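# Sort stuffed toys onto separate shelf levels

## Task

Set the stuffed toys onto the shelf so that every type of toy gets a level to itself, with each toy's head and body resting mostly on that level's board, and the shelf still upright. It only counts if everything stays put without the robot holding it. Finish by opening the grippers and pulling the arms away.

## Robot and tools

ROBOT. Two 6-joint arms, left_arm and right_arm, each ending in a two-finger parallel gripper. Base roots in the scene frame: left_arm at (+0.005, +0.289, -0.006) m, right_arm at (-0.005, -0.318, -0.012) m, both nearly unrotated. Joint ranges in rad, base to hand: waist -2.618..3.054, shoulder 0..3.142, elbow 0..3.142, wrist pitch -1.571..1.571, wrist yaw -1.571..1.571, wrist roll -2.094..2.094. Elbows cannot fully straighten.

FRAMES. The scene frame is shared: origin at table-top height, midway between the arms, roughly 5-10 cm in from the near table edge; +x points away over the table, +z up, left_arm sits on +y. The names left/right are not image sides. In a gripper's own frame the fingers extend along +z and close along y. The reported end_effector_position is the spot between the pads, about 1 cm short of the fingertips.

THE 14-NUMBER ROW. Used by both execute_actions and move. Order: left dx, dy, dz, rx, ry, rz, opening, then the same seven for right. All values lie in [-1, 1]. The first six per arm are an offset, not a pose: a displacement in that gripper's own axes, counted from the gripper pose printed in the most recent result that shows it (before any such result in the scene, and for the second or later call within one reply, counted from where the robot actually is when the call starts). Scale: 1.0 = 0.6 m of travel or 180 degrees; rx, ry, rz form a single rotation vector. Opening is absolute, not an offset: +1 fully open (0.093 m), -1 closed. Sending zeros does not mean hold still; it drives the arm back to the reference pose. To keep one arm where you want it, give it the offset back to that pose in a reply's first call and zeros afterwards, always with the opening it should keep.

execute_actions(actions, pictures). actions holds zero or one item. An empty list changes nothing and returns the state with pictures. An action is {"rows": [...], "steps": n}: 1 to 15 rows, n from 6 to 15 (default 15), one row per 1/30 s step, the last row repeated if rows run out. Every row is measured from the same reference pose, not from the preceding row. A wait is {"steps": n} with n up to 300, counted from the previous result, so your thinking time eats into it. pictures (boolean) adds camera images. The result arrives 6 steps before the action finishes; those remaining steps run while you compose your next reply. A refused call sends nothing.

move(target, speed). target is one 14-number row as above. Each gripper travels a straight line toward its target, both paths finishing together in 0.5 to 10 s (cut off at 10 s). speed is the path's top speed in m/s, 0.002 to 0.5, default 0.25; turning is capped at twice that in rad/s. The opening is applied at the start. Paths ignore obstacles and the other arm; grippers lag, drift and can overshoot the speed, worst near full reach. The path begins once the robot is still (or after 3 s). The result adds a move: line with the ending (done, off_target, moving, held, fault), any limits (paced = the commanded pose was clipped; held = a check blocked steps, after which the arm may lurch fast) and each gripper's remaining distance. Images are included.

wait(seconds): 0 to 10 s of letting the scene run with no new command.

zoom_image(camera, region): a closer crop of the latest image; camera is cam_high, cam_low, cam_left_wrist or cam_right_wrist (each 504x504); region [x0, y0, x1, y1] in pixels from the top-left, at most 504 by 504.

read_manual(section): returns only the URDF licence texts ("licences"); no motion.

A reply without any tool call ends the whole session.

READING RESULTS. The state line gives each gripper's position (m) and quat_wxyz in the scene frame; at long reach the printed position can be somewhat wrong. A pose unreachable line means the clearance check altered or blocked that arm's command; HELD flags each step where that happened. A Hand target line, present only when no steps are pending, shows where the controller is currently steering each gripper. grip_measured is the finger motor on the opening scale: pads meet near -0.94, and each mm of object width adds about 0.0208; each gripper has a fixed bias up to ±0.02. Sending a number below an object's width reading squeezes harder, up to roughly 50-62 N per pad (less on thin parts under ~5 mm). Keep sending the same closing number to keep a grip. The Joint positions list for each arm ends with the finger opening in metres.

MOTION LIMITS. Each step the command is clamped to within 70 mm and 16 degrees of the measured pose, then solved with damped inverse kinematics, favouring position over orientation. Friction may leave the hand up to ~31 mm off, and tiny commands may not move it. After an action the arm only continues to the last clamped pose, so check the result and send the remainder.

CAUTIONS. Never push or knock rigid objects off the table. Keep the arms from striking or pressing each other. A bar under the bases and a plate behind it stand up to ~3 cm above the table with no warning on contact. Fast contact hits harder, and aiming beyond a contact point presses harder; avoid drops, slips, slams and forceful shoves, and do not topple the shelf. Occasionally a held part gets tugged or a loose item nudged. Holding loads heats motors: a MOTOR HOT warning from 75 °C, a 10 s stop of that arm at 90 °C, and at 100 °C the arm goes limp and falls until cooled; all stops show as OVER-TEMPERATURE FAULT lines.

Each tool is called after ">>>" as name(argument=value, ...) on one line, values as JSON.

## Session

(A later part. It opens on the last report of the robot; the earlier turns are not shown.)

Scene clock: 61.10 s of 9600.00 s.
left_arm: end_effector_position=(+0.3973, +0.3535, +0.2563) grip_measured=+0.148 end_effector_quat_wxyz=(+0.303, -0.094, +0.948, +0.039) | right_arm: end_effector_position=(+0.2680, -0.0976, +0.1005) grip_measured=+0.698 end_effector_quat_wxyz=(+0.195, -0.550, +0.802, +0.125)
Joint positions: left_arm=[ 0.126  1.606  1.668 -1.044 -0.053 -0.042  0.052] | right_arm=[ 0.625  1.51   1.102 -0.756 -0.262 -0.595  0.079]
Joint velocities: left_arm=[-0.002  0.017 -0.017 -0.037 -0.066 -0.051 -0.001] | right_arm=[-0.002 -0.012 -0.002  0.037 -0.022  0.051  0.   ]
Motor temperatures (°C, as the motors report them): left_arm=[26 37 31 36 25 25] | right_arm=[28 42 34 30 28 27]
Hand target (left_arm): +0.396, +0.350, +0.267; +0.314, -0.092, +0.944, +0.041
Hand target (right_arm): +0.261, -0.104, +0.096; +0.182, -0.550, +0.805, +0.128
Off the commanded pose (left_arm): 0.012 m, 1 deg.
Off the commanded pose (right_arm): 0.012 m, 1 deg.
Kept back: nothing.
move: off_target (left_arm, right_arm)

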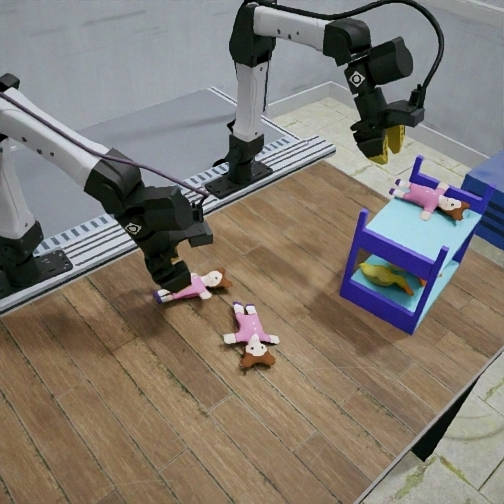

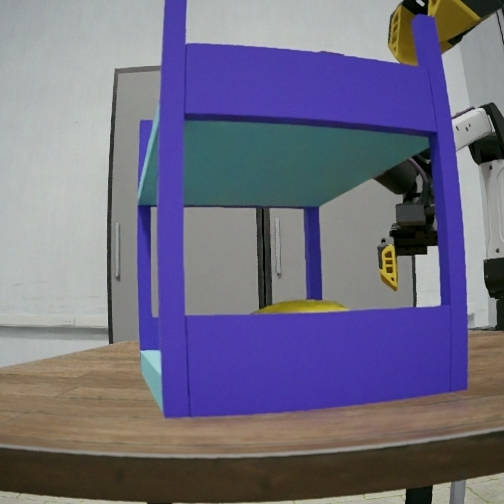

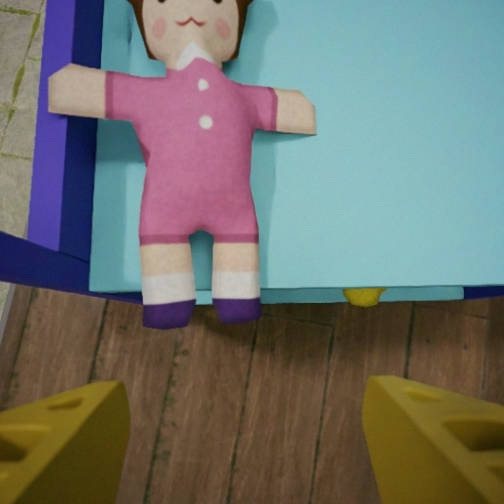

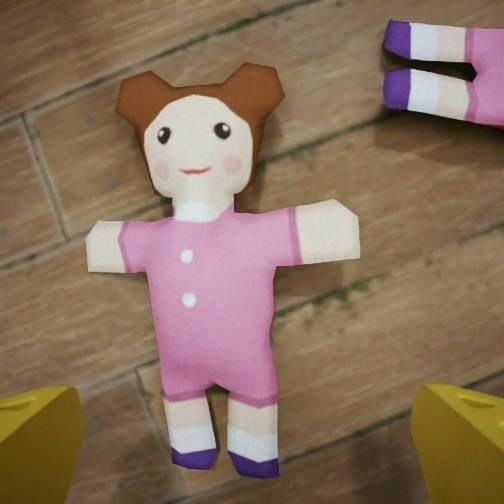

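>>> move(target=[0.165,-0.368,0,0.135,0,0.19,0.7,0.08,0.03,0.142,0,0,0,0.7], speed=0.25)

>>> move(target=[0,0,0,0,0,0,0.7,0,0,0,0,0,0,-0.4])

>>> move(target=[0,0,0,0,0,0,0.7,-0.02,0.03,-0.04,-0.138,0,-0.272,-0.4], speed=0.3)

>>> move(target=[0,0,0,0,0,0,0.7,0.025,0,0.045,0,0,0,-0.4], speed=0.1)

>>> move(target=[0,0,0,0,0,0,0.7,0,0,0,0,0,0,0.7])

>>> move(target=[0,0,0,0,0,0,0.7,0,0,-0.17,0,0,0,0.7], speed=0.2)

Scene clock: 63.47 s of 9600.00 s.
left_arm: end_effector_position=(+0.3617, +0.1273, +0.2017) grip_measured=+0.698 end_effector_quat_wxyz=(+0.292, +0.245, +0.922, -0.064) | right_arm: end_effector_position=(+0.2602, -0.0913, +0.0225) grip_measured=+0.698 end_effector_quat_wxyz=(+0.217, -0.548, +0.796, +0.134)
Joint positions: left_arm=[-0.409  1.542  1.394 -0.842  0.056  0.103  0.079] | right_arm=[ 0.648  1.58   0.816 -0.349 -0.272 -0.566  0.079]
Joint velocities: left_arm=[-0.007 -0.007 -0.017 -0.007 -0.022  0.022 -0.   ] | right_arm=[-0.007 -0.017 -0.012  0.051 -0.066  0.007 -0.   ]
Motor temperatures (°C, as the motors report them): left_arm=[26 37 31 36 25 25] | right_arm=[28 41 34 30 28 27]
Hand target (left_arm): +0.364, +0.122, +0.197; +0.293, +0.252, +0.920, -0.068
Hand target (right_arm): +0.252, -0.096, +0.003; +0.195, -0.550, +0.802, +0.125
Off the commanded pose (left_arm): 0.009 m, 1 deg.
Off the commanded pose (right_arm): 0.022 m, 3 deg.
Kept back: nothing.
move: off_target (right_arm)

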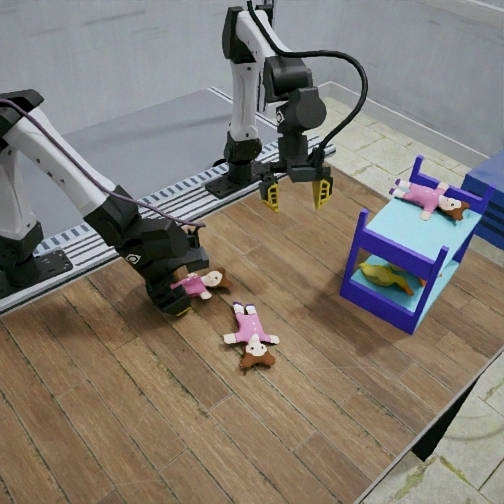

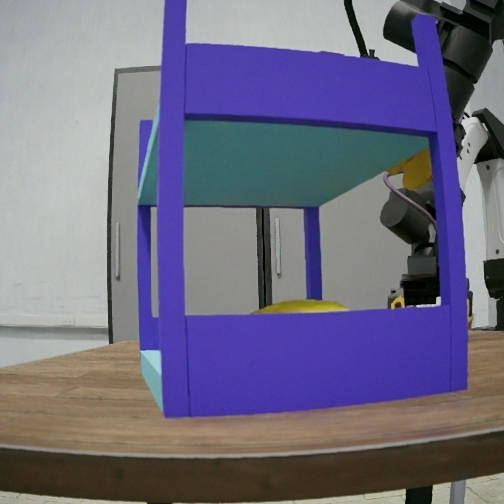

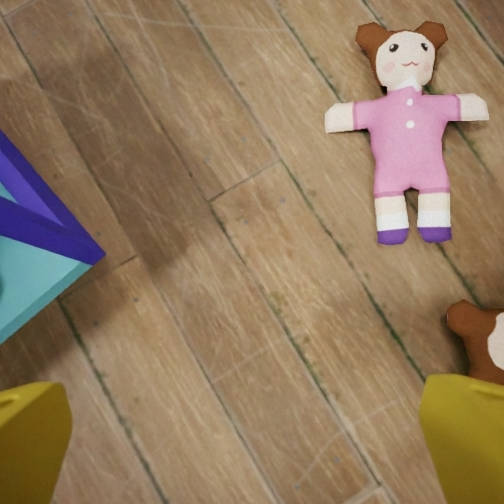

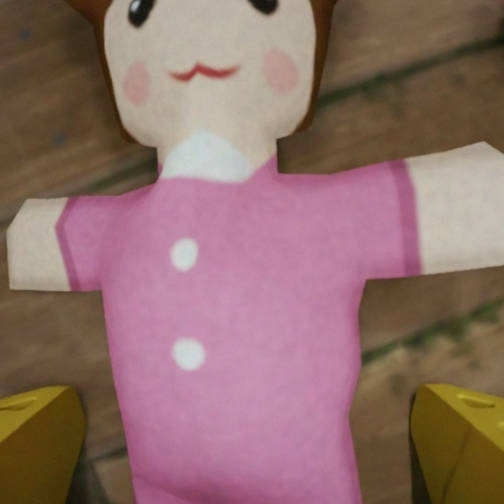

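Scene clock: 63.97 s of 9600.00 s.
left_arm: end_effector_position=(+0.3617, +0.1273, +0.2017) grip_measured=+0.698 end_effector_quat_wxyz=(+0.292, +0.245, +0.922, -0.064) | right_arm: end_effector_position=(+0.2598, -0.0900, +0.0231) grip_measured=-0.396 end_effector_quat_wxyz=(+0.218, -0.549, +0.795, +0.138)
Joint positions: left_arm=[-0.409  1.542  1.394 -0.842  0.056  0.103  0.079] | right_arm=[ 0.648  1.58   0.816 -0.346 -0.28  -0.566  0.026]
Joint velocities: left_arm=[ 0.007 -0.012 -0.022 -0.022 -0.066 -0.022 -0.   ] | right_arm=[ 0.007 -0.002 -0.007 -0.007 -0.081 -0.007  0.   ]
Motor temperatures (°C, as the motors report them): left_arm=[26 37 31 36 25 25] | right_arm=[28 41 34 30 28 27]
Hand target (left_arm): +0.362, +0.127, +0.202; +0.292, +0.245, +0.922, -0.064
Hand target (right_arm): +0.260, -0.091, +0.023; +0.217, -0.548, +0.796, +0.134
Off the commanded pose (left_arm): 0.000 m, 0 deg.
Off the commanded pose (right_arm): 0.001 m, 0 deg.
Kept back: nothing.
move: done

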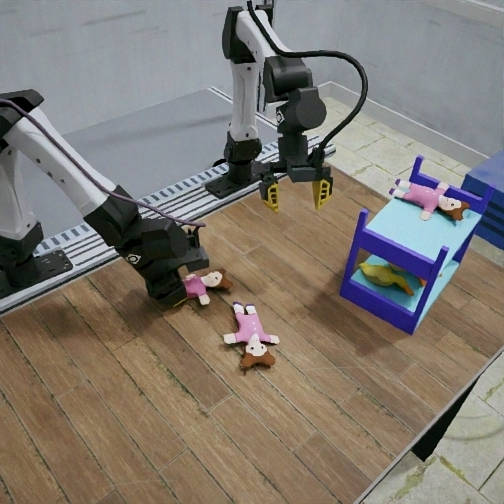

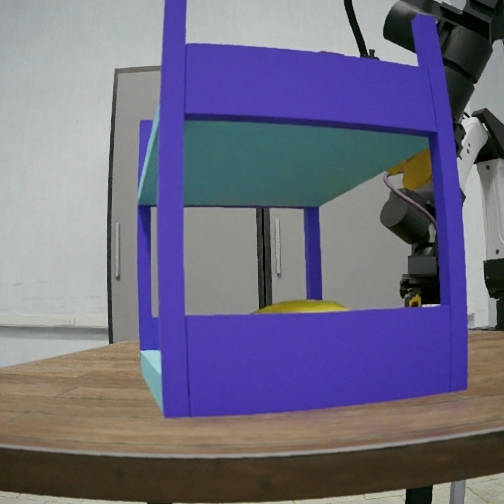

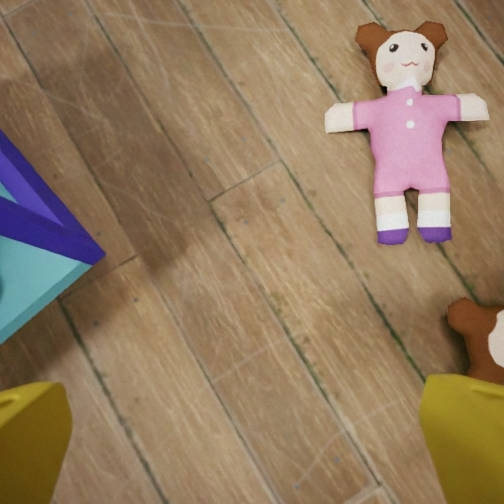

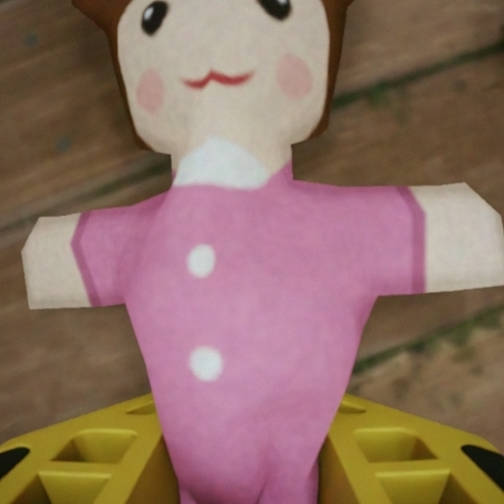

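Scene clock: 66.20 s of 9600.00 s.
left_arm: end_effector_position=(+0.3617, +0.1273, +0.2017) grip_measured=+0.698 end_effector_quat_wxyz=(+0.292, +0.245, +0.922, -0.064) | right_arm: end_effector_position=(+0.2415, -0.0864, +0.0516) grip_measured=-0.396 end_effector_quat_wxyz=(-0.139, +0.860, -0.454, -0.188)
Joint positions: left_arm=[-0.409  1.542  1.394 -0.842  0.056  0.103  0.079] | right_arm=[ 0.598  1.787  1.227 -0.955 -0.47  -1.632  0.026]
Joint velocities: left_arm=[ 0.002  0.002 -0.002  0.007 -0.095 -0.022  0.   ] | right_arm=[-0.017 -0.022 -0.002 -0.051 -0.022 -0.022  0.   ]
Motor temperatures (°C, as the motors report them): left_arm=[26 37 31 35 25 25] | right_arm=[28 41 34 30 28 27]
Hand target (left_arm): +0.362, +0.127, +0.202; +0.292, +0.245, +0.922, -0.064
Hand target (right_arm): +0.241, -0.085, +0.050; -0.134, +0.859, -0.453, -0.197
Off the commanded pose (left_arm): 0.000 m, 0 deg.
Off the commanded pose (right_arm): 0.003 m, 1 deg.
Kept back: nothing.
move: done

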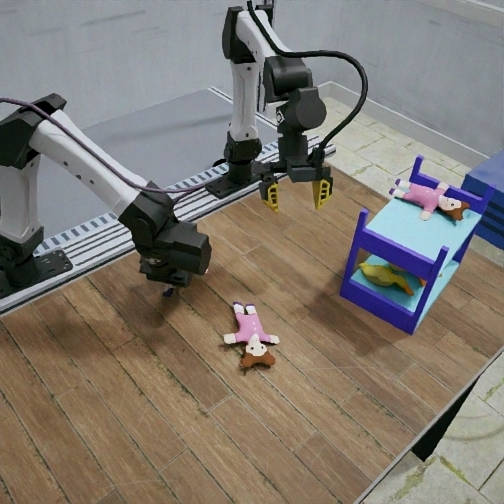

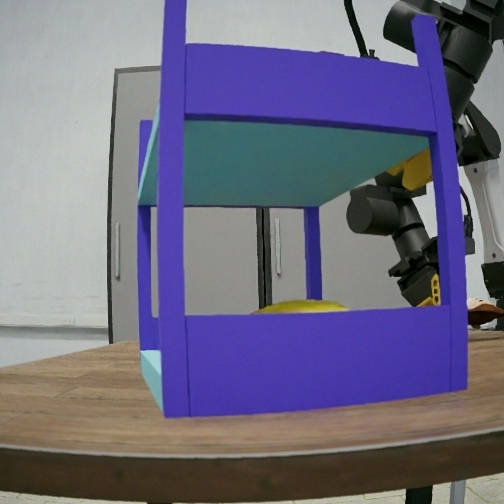

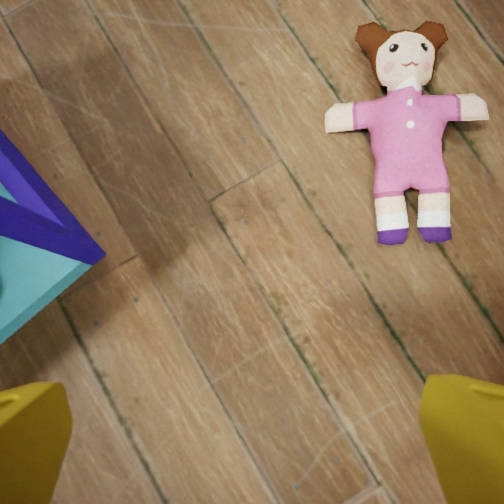

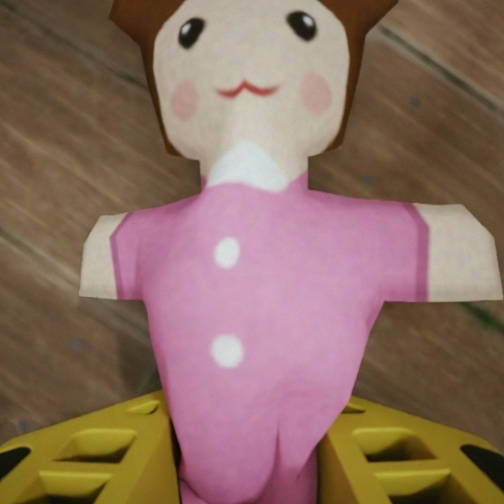

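Scene clock: 67.13 s of 9600.00 s.
left_arm: end_effector_position=(+0.3617, +0.1273, +0.2017) grip_measured=+0.698 end_effector_quat_wxyz=(+0.292, +0.245, +0.922, -0.064) | right_arm: end_effector_position=(+0.2484, -0.0824, +0.0300) grip_measured=-0.396 end_effector_quat_wxyz=(-0.149, +0.861, -0.451, -0.182)
Joint positions: left_arm=[-0.409  1.542  1.394 -0.842  0.056  0.103  0.079] | right_arm=[ 0.598  1.826  1.184 -0.848 -0.47  -1.632  0.026]
Joint velocities: left_arm=[-0.017 -0.007  0.007 -0.081  0.095  0.051 -0.   ] | right_arm=[ 0.002 -0.017 -0.002  0.007 -0.007  0.022 -0.   ]
Motor temperatures (°C, as the motors report them): left_arm=[26 37 31 35 25 25] | right_arm=[28 40 34 30 28 27]
Hand target (left_arm): +0.362, +0.127, +0.202; +0.292, +0.245, +0.922, -0.064
Hand target (right_arm): +0.244, -0.086, +0.021; -0.139, +0.860, -0.454, -0.188
Off the commanded pose (left_arm): 0.000 m, 0 deg.
Off the commanded pose (right_arm): 0.011 m, 1 deg.
Kept back: nothing.
move: off_target (right_arm)

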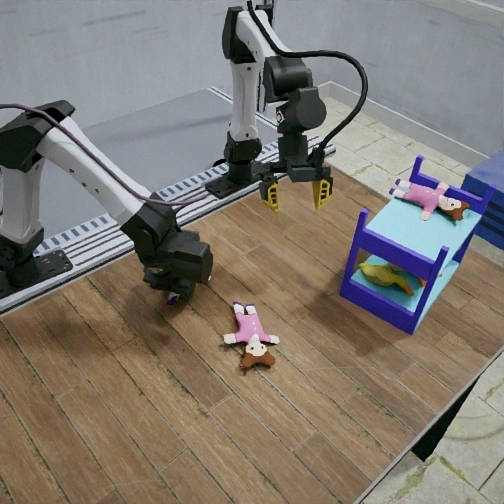

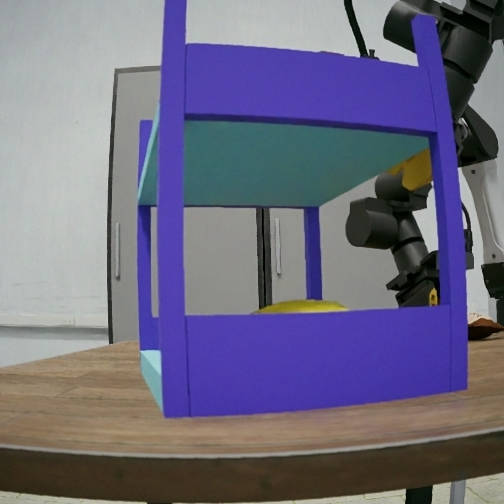

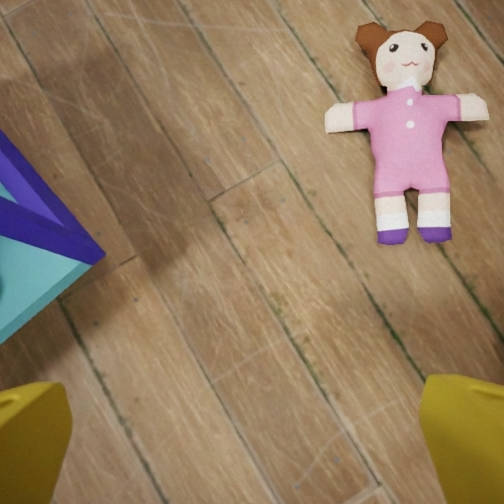

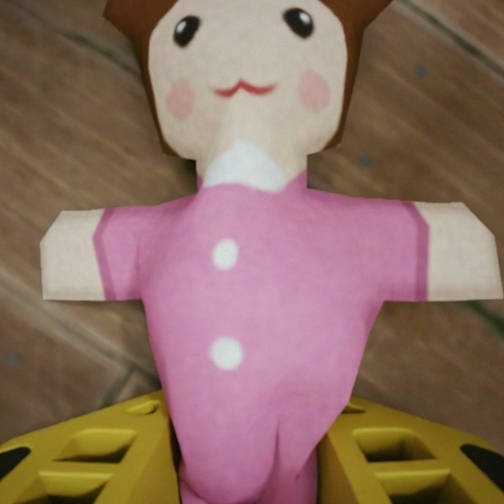

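Scene clock: 67.63 s of 9600.00 s.
left_arm: end_effector_position=(+0.3617, +0.1273, +0.2017) grip_measured=+0.698 end_effector_quat_wxyz=(+0.292, +0.245, +0.922, -0.064) | right_arm: end_effector_position=(+0.2484, -0.0824, +0.0300) grip_measured=+0.697 end_effector_quat_wxyz=(-0.149, +0.861, -0.451, -0.182)
Joint positions: left_arm=[-0.409  1.542  1.394 -0.842  0.056  0.103  0.079] | right_arm=[ 0.598  1.826  1.184 -0.848 -0.47  -1.632  0.079]
Joint velocities: left_arm=[ 0.007 -0.022 -0.002 -0.037 -0.037  0.022 -0.001] | right_arm=[ 0.007 -0.012  0.012  0.037 -0.066 -0.081  0.001]
Motor temperatures (°C, as the motors report them): left_arm=[26 37 31 35 25 25] | right_arm=[28 41 34 30 28 27]
Hand target (left_arm): +0.362, +0.127, +0.202; +0.292, +0.245, +0.922, -0.064
Hand target (right_arm): +0.248, -0.082, +0.030; -0.149, +0.861, -0.451, -0.182
Off the commanded pose (left_arm): 0.000 m, 0 deg.
Off the commanded pose (right_arm): 0.000 m, 0 deg.
Kept back: nothing.
move: done

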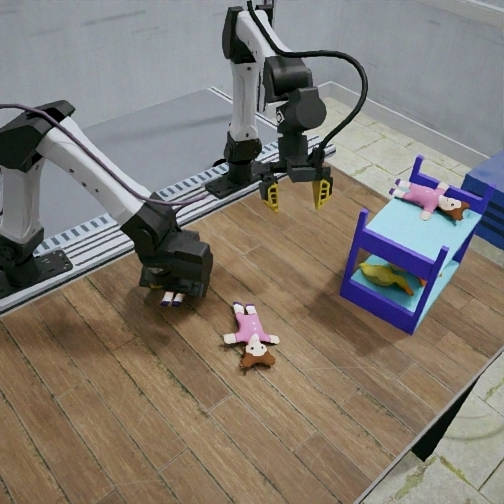

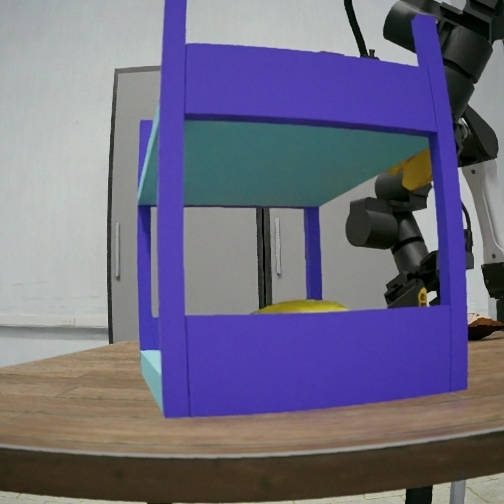

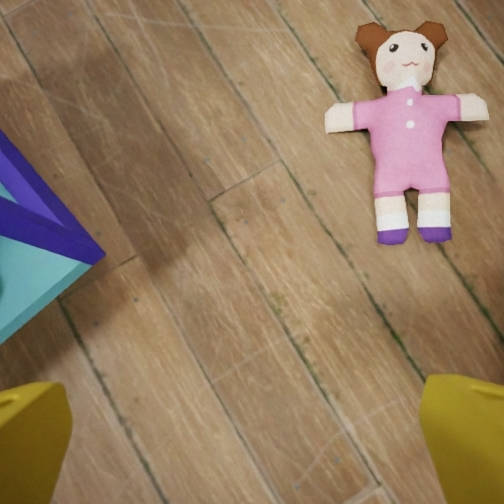

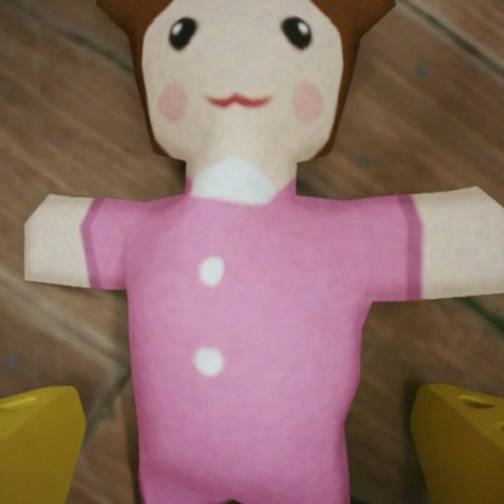

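Scene clock: 68.83 s of 9600.00 s.
left_arm: end_effector_position=(+0.3617, +0.1273, +0.2017) grip_measured=+0.698 end_effector_quat_wxyz=(+0.292, +0.245, +0.922, -0.064) | right_arm: end_effector_position=(+0.2648, -0.1240, +0.1180) grip_measured=+0.697 end_effector_quat_wxyz=(-0.148, +0.862, -0.451, -0.179)
Joint positions: left_arm=[-0.409  1.542  1.394 -0.842  0.056  0.103  0.079] | right_arm=[ 0.462  1.749  1.451 -1.261 -0.471 -1.785  0.079]
Joint velocities: left_arm=[-0.012 -0.027  0.012 -0.022 -0.022  0.066  0.   ] | right_arm=[ 0.002  0.002 -0.007 -0.066  0.007  0.007 -0.   ]
Motor temperatures (°C, as the motors report them): left_arm=[26 36 31 35 25 25] | right_arm=[28 41 34 30 28 27]
Hand target (left_arm): +0.362, +0.127, +0.202; +0.292, +0.245, +0.922, -0.064
Hand target (right_arm): +0.265, -0.126, +0.121; -0.149, +0.861, -0.452, -0.181
Off the commanded pose (left_arm): 0.000 m, 0 deg.
Off the commanded pose (right_arm): 0.004 m, 0 deg.
Kept back: nothing.
move: done

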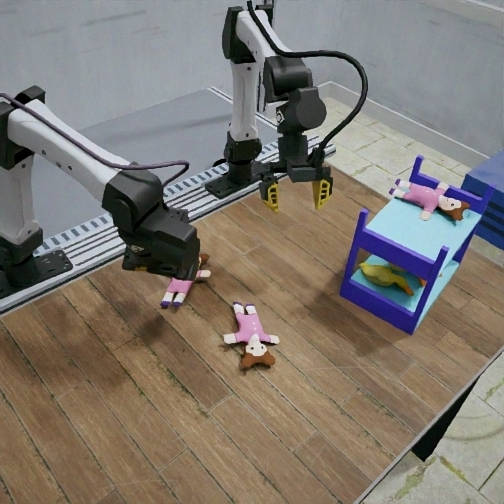

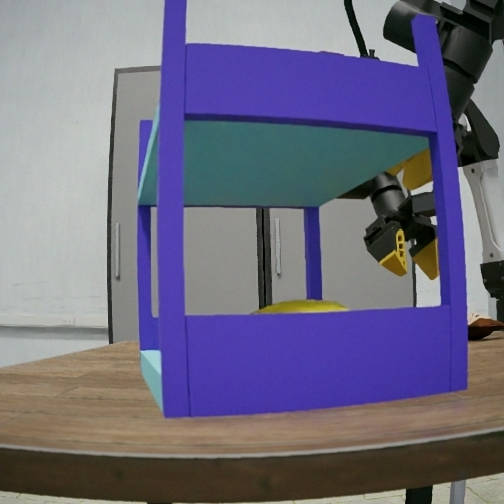

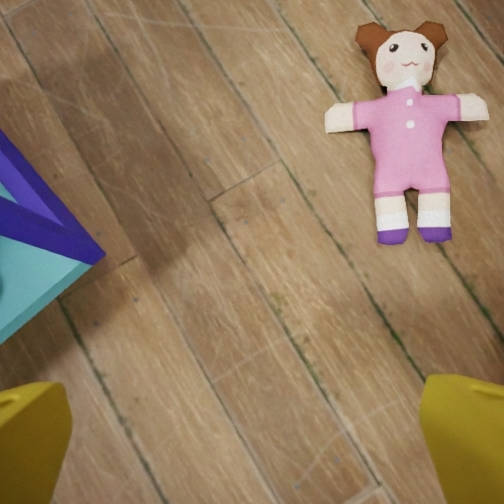

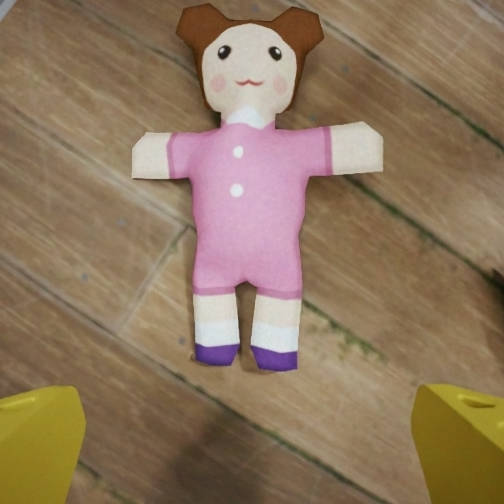

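>>> move(target=[0,-0.19,0.2,0,0,0,0.7,0.25,0.21,-0.165,0.175,0,0.347,0.7], speed=0.3)

Scene clock: 71.60 s of 9600.00 s.
left_arm: end_effector_position=(+0.3612, +0.0027, +0.0948) grip_measured=+0.698 end_effector_quat_wxyz=(+0.277, +0.249, +0.926, -0.058) | right_arm: end_effector_position=(+0.2636, -0.3431, +0.1316) grip_measured=+0.698 end_effector_quat_wxyz=(+0.250, -0.446, +0.854, +0.099)
Joint positions: left_arm=[-0.73   1.848  1.331 -0.516 -0.117 -0.163  0.079] | right_arm=[-0.352  1.349  1.074 -1.114 -0.532 -1.337  0.079]
Joint velocities: left_arm=[-0.012 -0.022  0.002 -0.125  0.037 -0.022  0.   ] | right_arm=[ 0.007  0.002 -0.002  0.007  0.066  0.007 -0.001]
Motor temperatures (°C, as the motors report them): left_arm=[26 36 31 35 25 25] | right_arm=[28 40 34 30 28 27]
Hand target (left_arm): +0.367, -0.005, +0.103; +0.295, +0.245, +0.921, -0.062
Hand target (right_arm): +0.259, -0.343, +0.129; +0.251, -0.438, +0.857, +0.102
Off the commanded pose (left_arm): 0.010 m, 2 deg.
Off the commanded pose (right_arm): 0.008 m, 1 deg.
Kept back: nothing.
move: done

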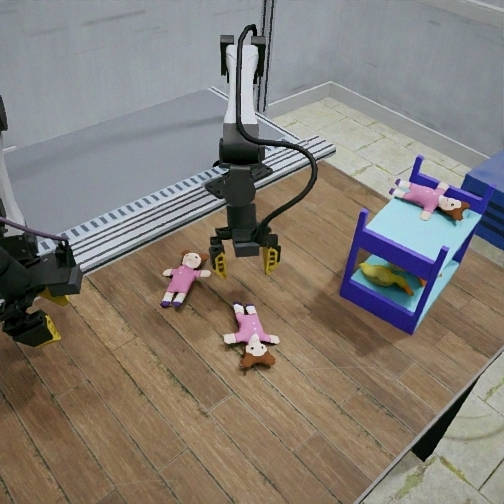

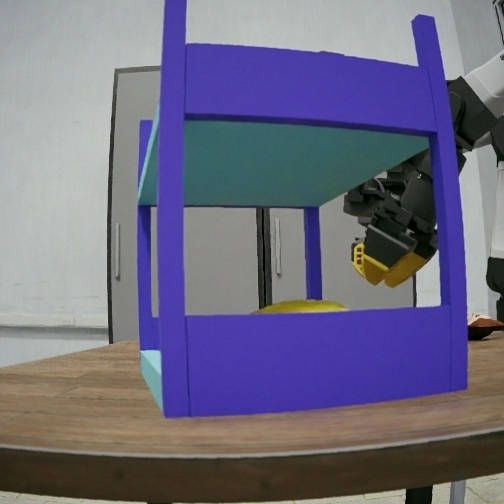

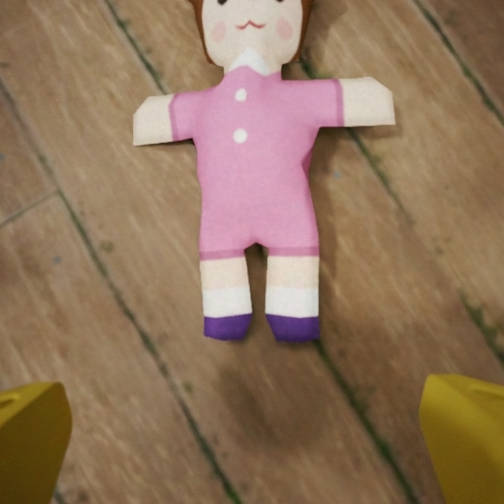

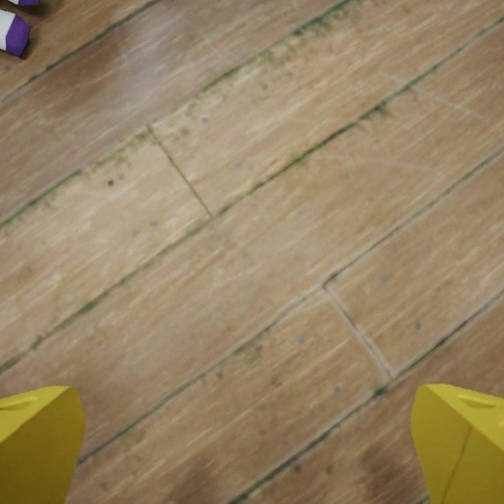

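>>> move(target=[-0.042,0,0.195,0,0,0,0.7,0,0,0,0,0,0,0.7], speed=0.12)

>>> move(target=[0,0,0,0,0,0,-0.4,0,0,0,0,0,0,0.7])

>>> move(target=[0.085,0.263,-0.568,-0.126,0,-0.196,-0.4,0,0,0,0,0,0,0.7])

Scene clock: 73.33 s of 9600.00 s.
left_arm: end_effector_position=(+0.4284, -0.0414, +0.0156) grip_measured=+0.698 end_effector_quat_wxyz=(+0.277, +0.251, +0.926, -0.059) | right_arm: end_effector_position=(+0.2637, -0.3432, +0.1316) grip_measured=+0.698 end_effector_quat_wxyz=(+0.250, -0.445, +0.854, +0.099)
Joint positions: left_arm=[-0.708  2.236  1.571 -0.366 -0.101 -0.14   0.079] | right_arm=[-0.352  1.349  1.074 -1.114 -0.532 -1.335  0.079]
Joint velocities: left_arm=[-0.017 -0.017 -0.012 -0.022  0.007  0.007 -0.   ] | right_arm=[ 0.002  0.007  0.007 -0.066  0.007  0.022 -0.001]
Motor temperatures (°C, as the motors report them): left_arm=[26 37 31 35 25 25] | right_arm=[28 40 34 30 28 27]
Hand target (left_arm): +0.436, -0.038, +0.010; +0.277, +0.249, +0.926, -0.058
Hand target (right_arm): +0.264, -0.343, +0.132; +0.250, -0.446, +0.854, +0.099
Off the commanded pose (left_arm): 0.010 m, 0 deg.
Off the commanded pose (right_arm): 0.000 m, 0 deg.
Kept back: nothing.
move: done

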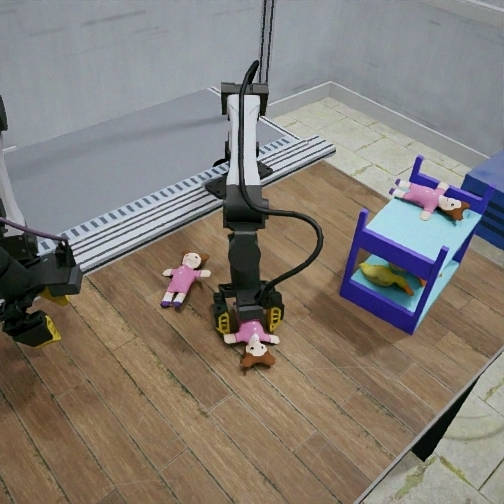

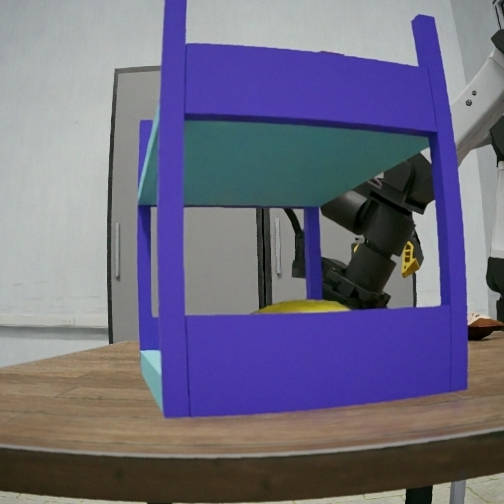

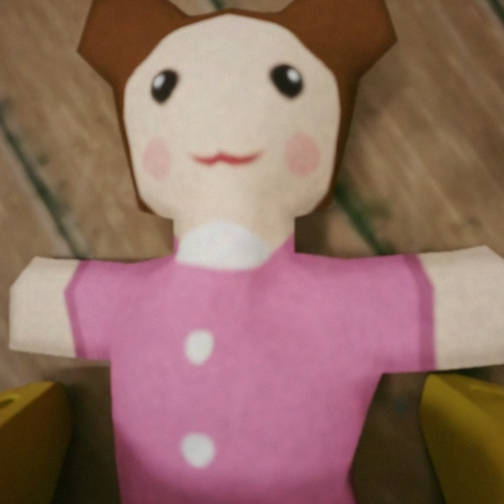

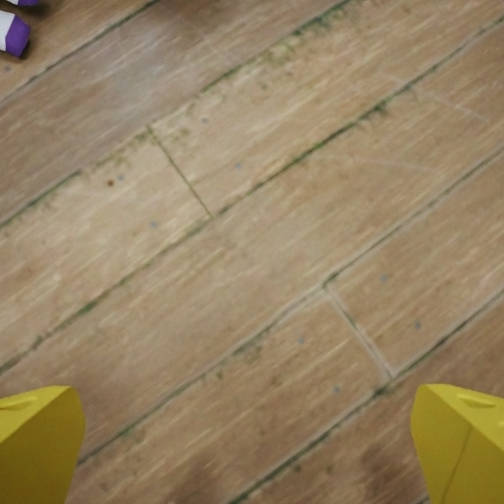

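Scene clock: 73.83 s of 9600.00 s.
left_arm: end_effector_position=(+0.4281, -0.0420, +0.0156) grip_measured=-0.396 end_effector_quat_wxyz=(+0.276, +0.252, +0.926, -0.061) | right_arm: end_effector_position=(+0.2637, -0.3432, +0.1316) grip_measured=+0.698 end_effector_quat_wxyz=(+0.250, -0.445, +0.854, +0.099)
Joint positions: left_arm=[-0.708  2.236  1.571 -0.366 -0.097 -0.14   0.026] | right_arm=[-0.352  1.349  1.074 -1.114 -0.532 -1.335  0.079]
Joint velocities: left_arm=[ 0.012  0.017 -0.007 -0.022  0.022  0.037 -0.001] | right_arm=[-0.002 -0.007 -0.007  0.007 -0.066 -0.051  0.   ]
Motor temperatures (°C, as the motors report them): left_arm=[26 37 31 35 25 25] | right_arm=[28 40 34 30 28 27]
Hand target (left_arm): +0.428, -0.041, +0.016; +0.276, +0.251, +0.926, -0.059
Hand target (right_arm): +0.264, -0.343, +0.132; +0.250, -0.445, +0.854, +0.099
Off the commanded pose (left_arm): 0.001 m, 0 deg.
Off the commanded pose (right_arm): 0.000 m, 0 deg.
Kept back: nothing.
move: done

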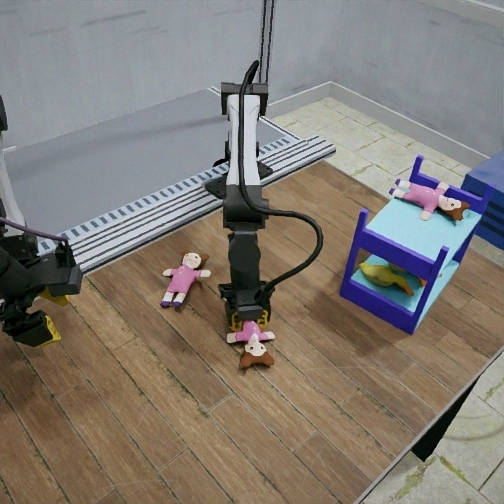

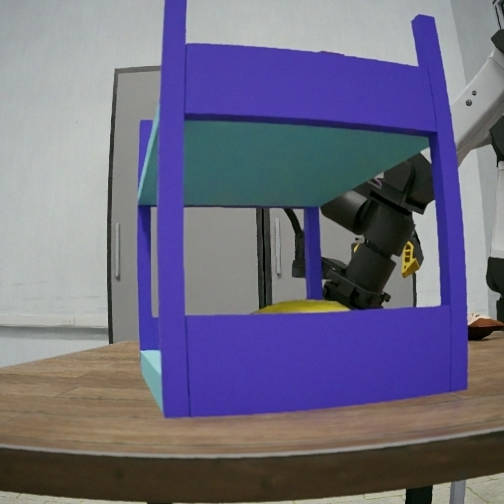

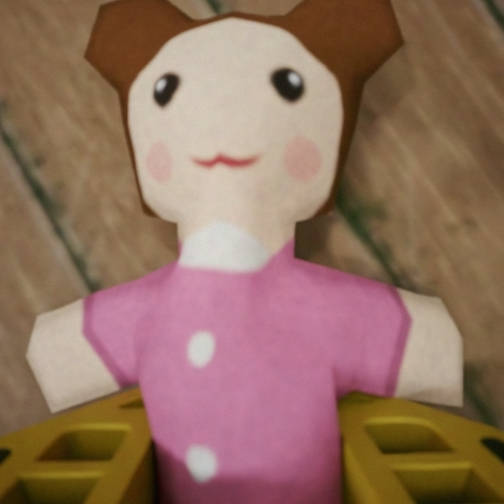

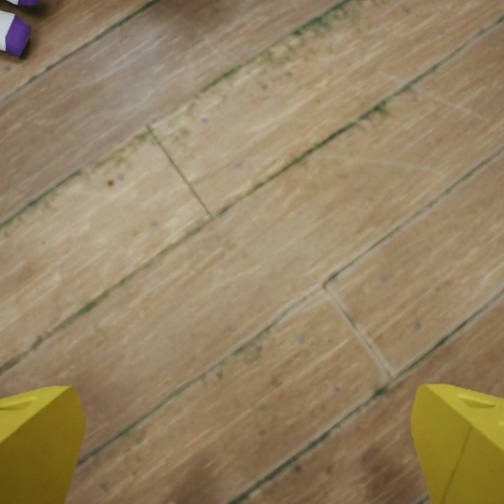

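Scene clock: 76.03 s of 9600.00 s.
left_arm: end_effector_position=(+0.3041, +0.2030, +0.2692) grip_measured=-0.397 end_effector_quat_wxyz=(+0.278, -0.085, +0.956, +0.037) | right_arm: end_effector_position=(+0.2637, -0.3432, +0.1316) grip_measured=+0.698 end_effector_quat_wxyz=(+0.250, -0.445, +0.854, +0.099)
Joint positions: left_arm=[-0.455  1.436  1.619 -1.315 -0.326 -0.545  0.026] | right_arm=[-0.352  1.349  1.074 -1.114 -0.532 -1.335  0.079]
Joint velocities: left_arm=[-0.012 -0.007 -0.002  0.022  0.051  0.022  0.   ] | right_arm=[-0.017 -0.017 -0.002  0.022  0.037 -0.022 -0.   ]
Motor temperatures (°C, as the motors report them): left_arm=[26 37 31 35 25 25] | right_arm=[28 39 34 30 28 27]
Hand target (left_arm): +0.306, +0.208, +0.276; +0.286, -0.096, +0.953, +0.039
Hand target (right_arm): +0.264, -0.343, +0.132; +0.250, -0.445, +0.854, +0.099
Off the commanded pose (left_arm): 0.010 m, 2 deg.
Off the commanded pose (right_arm): 0.000 m, 0 deg.
Kept back: nothing.
move: done

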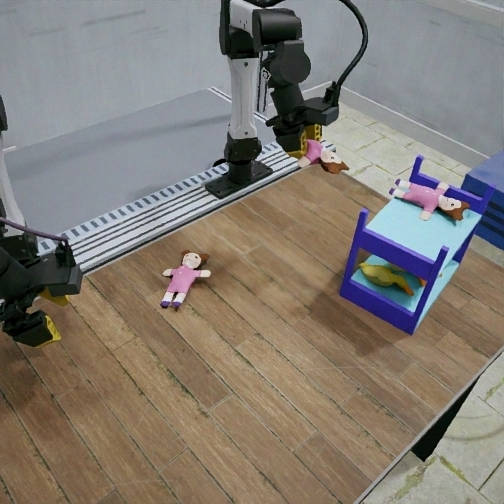

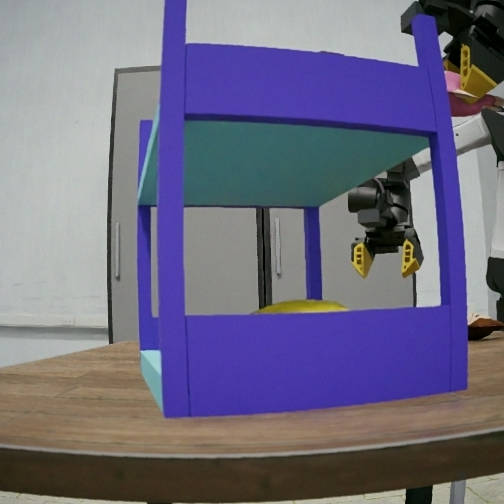

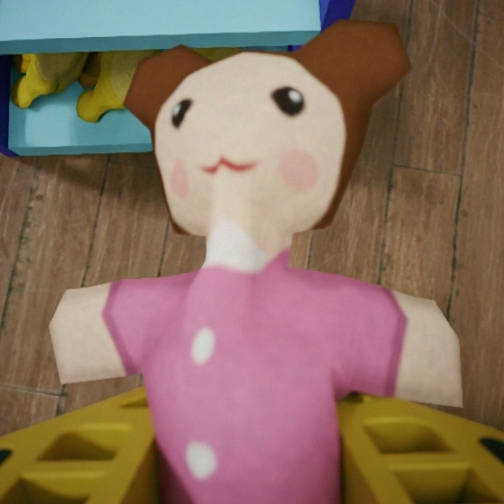

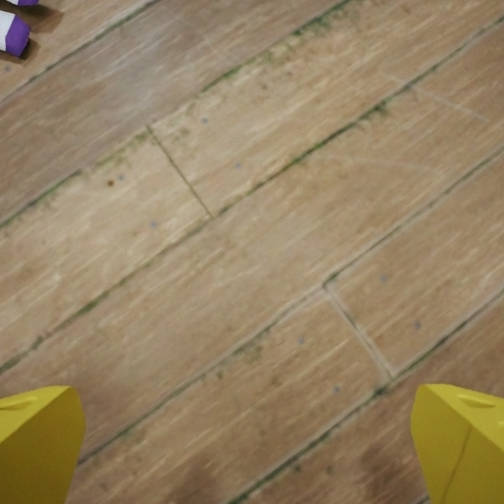

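>>> move(target=[-0.302,0.038,0.203,0,-0.02,0,-0.4,0,0,0,0,0,0,0.7], speed=0.2)

Scene clock: 78.77 s of 9600.00 s.
left_arm: end_effector_position=(+0.5125, +0.2616, +0.2577) grip_measured=-0.397 end_effector_quat_wxyz=(+0.300, -0.085, +0.949, +0.042) | right_arm: end_effector_position=(+0.2637, -0.3432, +0.1316) grip_measured=+0.698 end_effector_quat_wxyz=(+0.250, -0.445, +0.854, +0.099)
Joint positions: left_arm=[-0.128  2.151  2.397 -1.259 -0.19  -0.237  0.026] | right_arm=[-0.352  1.349  1.074 -1.114 -0.532 -1.335  0.079]
Joint velocities: left_arm=[-0.017 -0.007  0.017 -0.037 -0.007  0.007 -0.001] | right_arm=[ 0.002  0.002  0.012 -0.022 -0.007  0.007 -0.   ]
Motor temperatures (°C, as the motors report them): left_arm=[26 37 32 35 25 25] | right_arm=[28 39 34 29 28 27]
Hand target (left_arm): +0.514, +0.264, +0.263; +0.305, -0.086, +0.948, +0.039
Hand target (right_arm): +0.264, -0.343, +0.132; +0.250, -0.445, +0.854, +0.099
Off the commanded pose (left_arm): 0.008 m, 1 deg.
Off the commanded pose (right_arm): 0.000 m, 0 deg.
Kept back: nothing.
move: done

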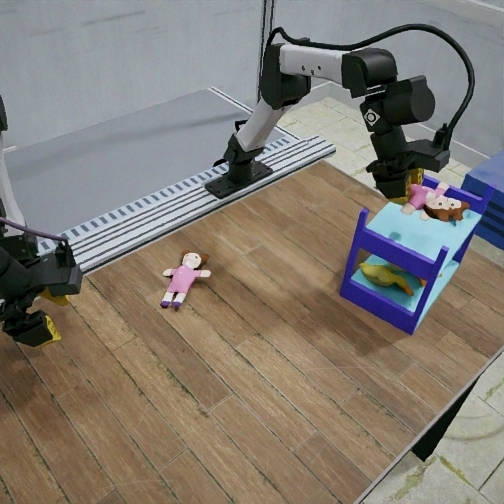

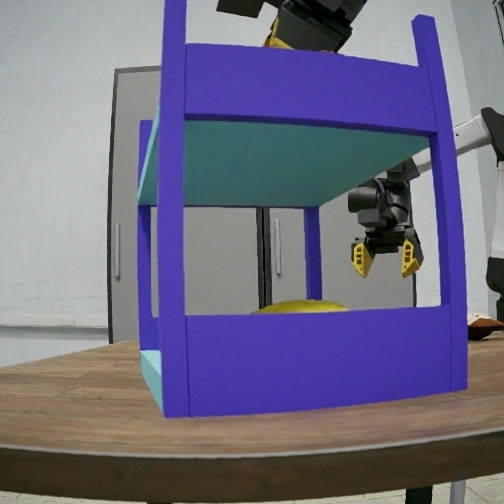

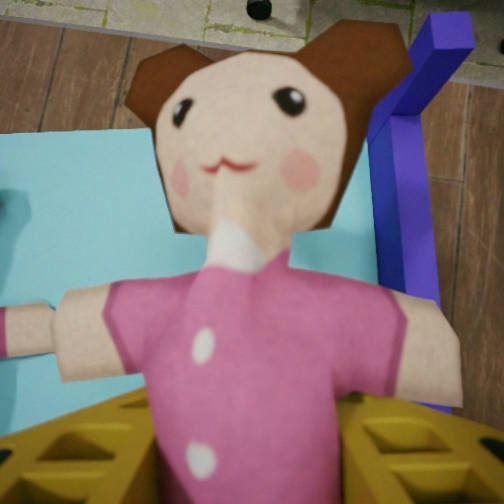

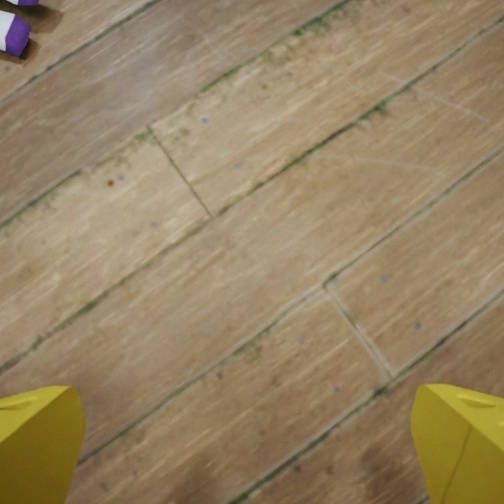

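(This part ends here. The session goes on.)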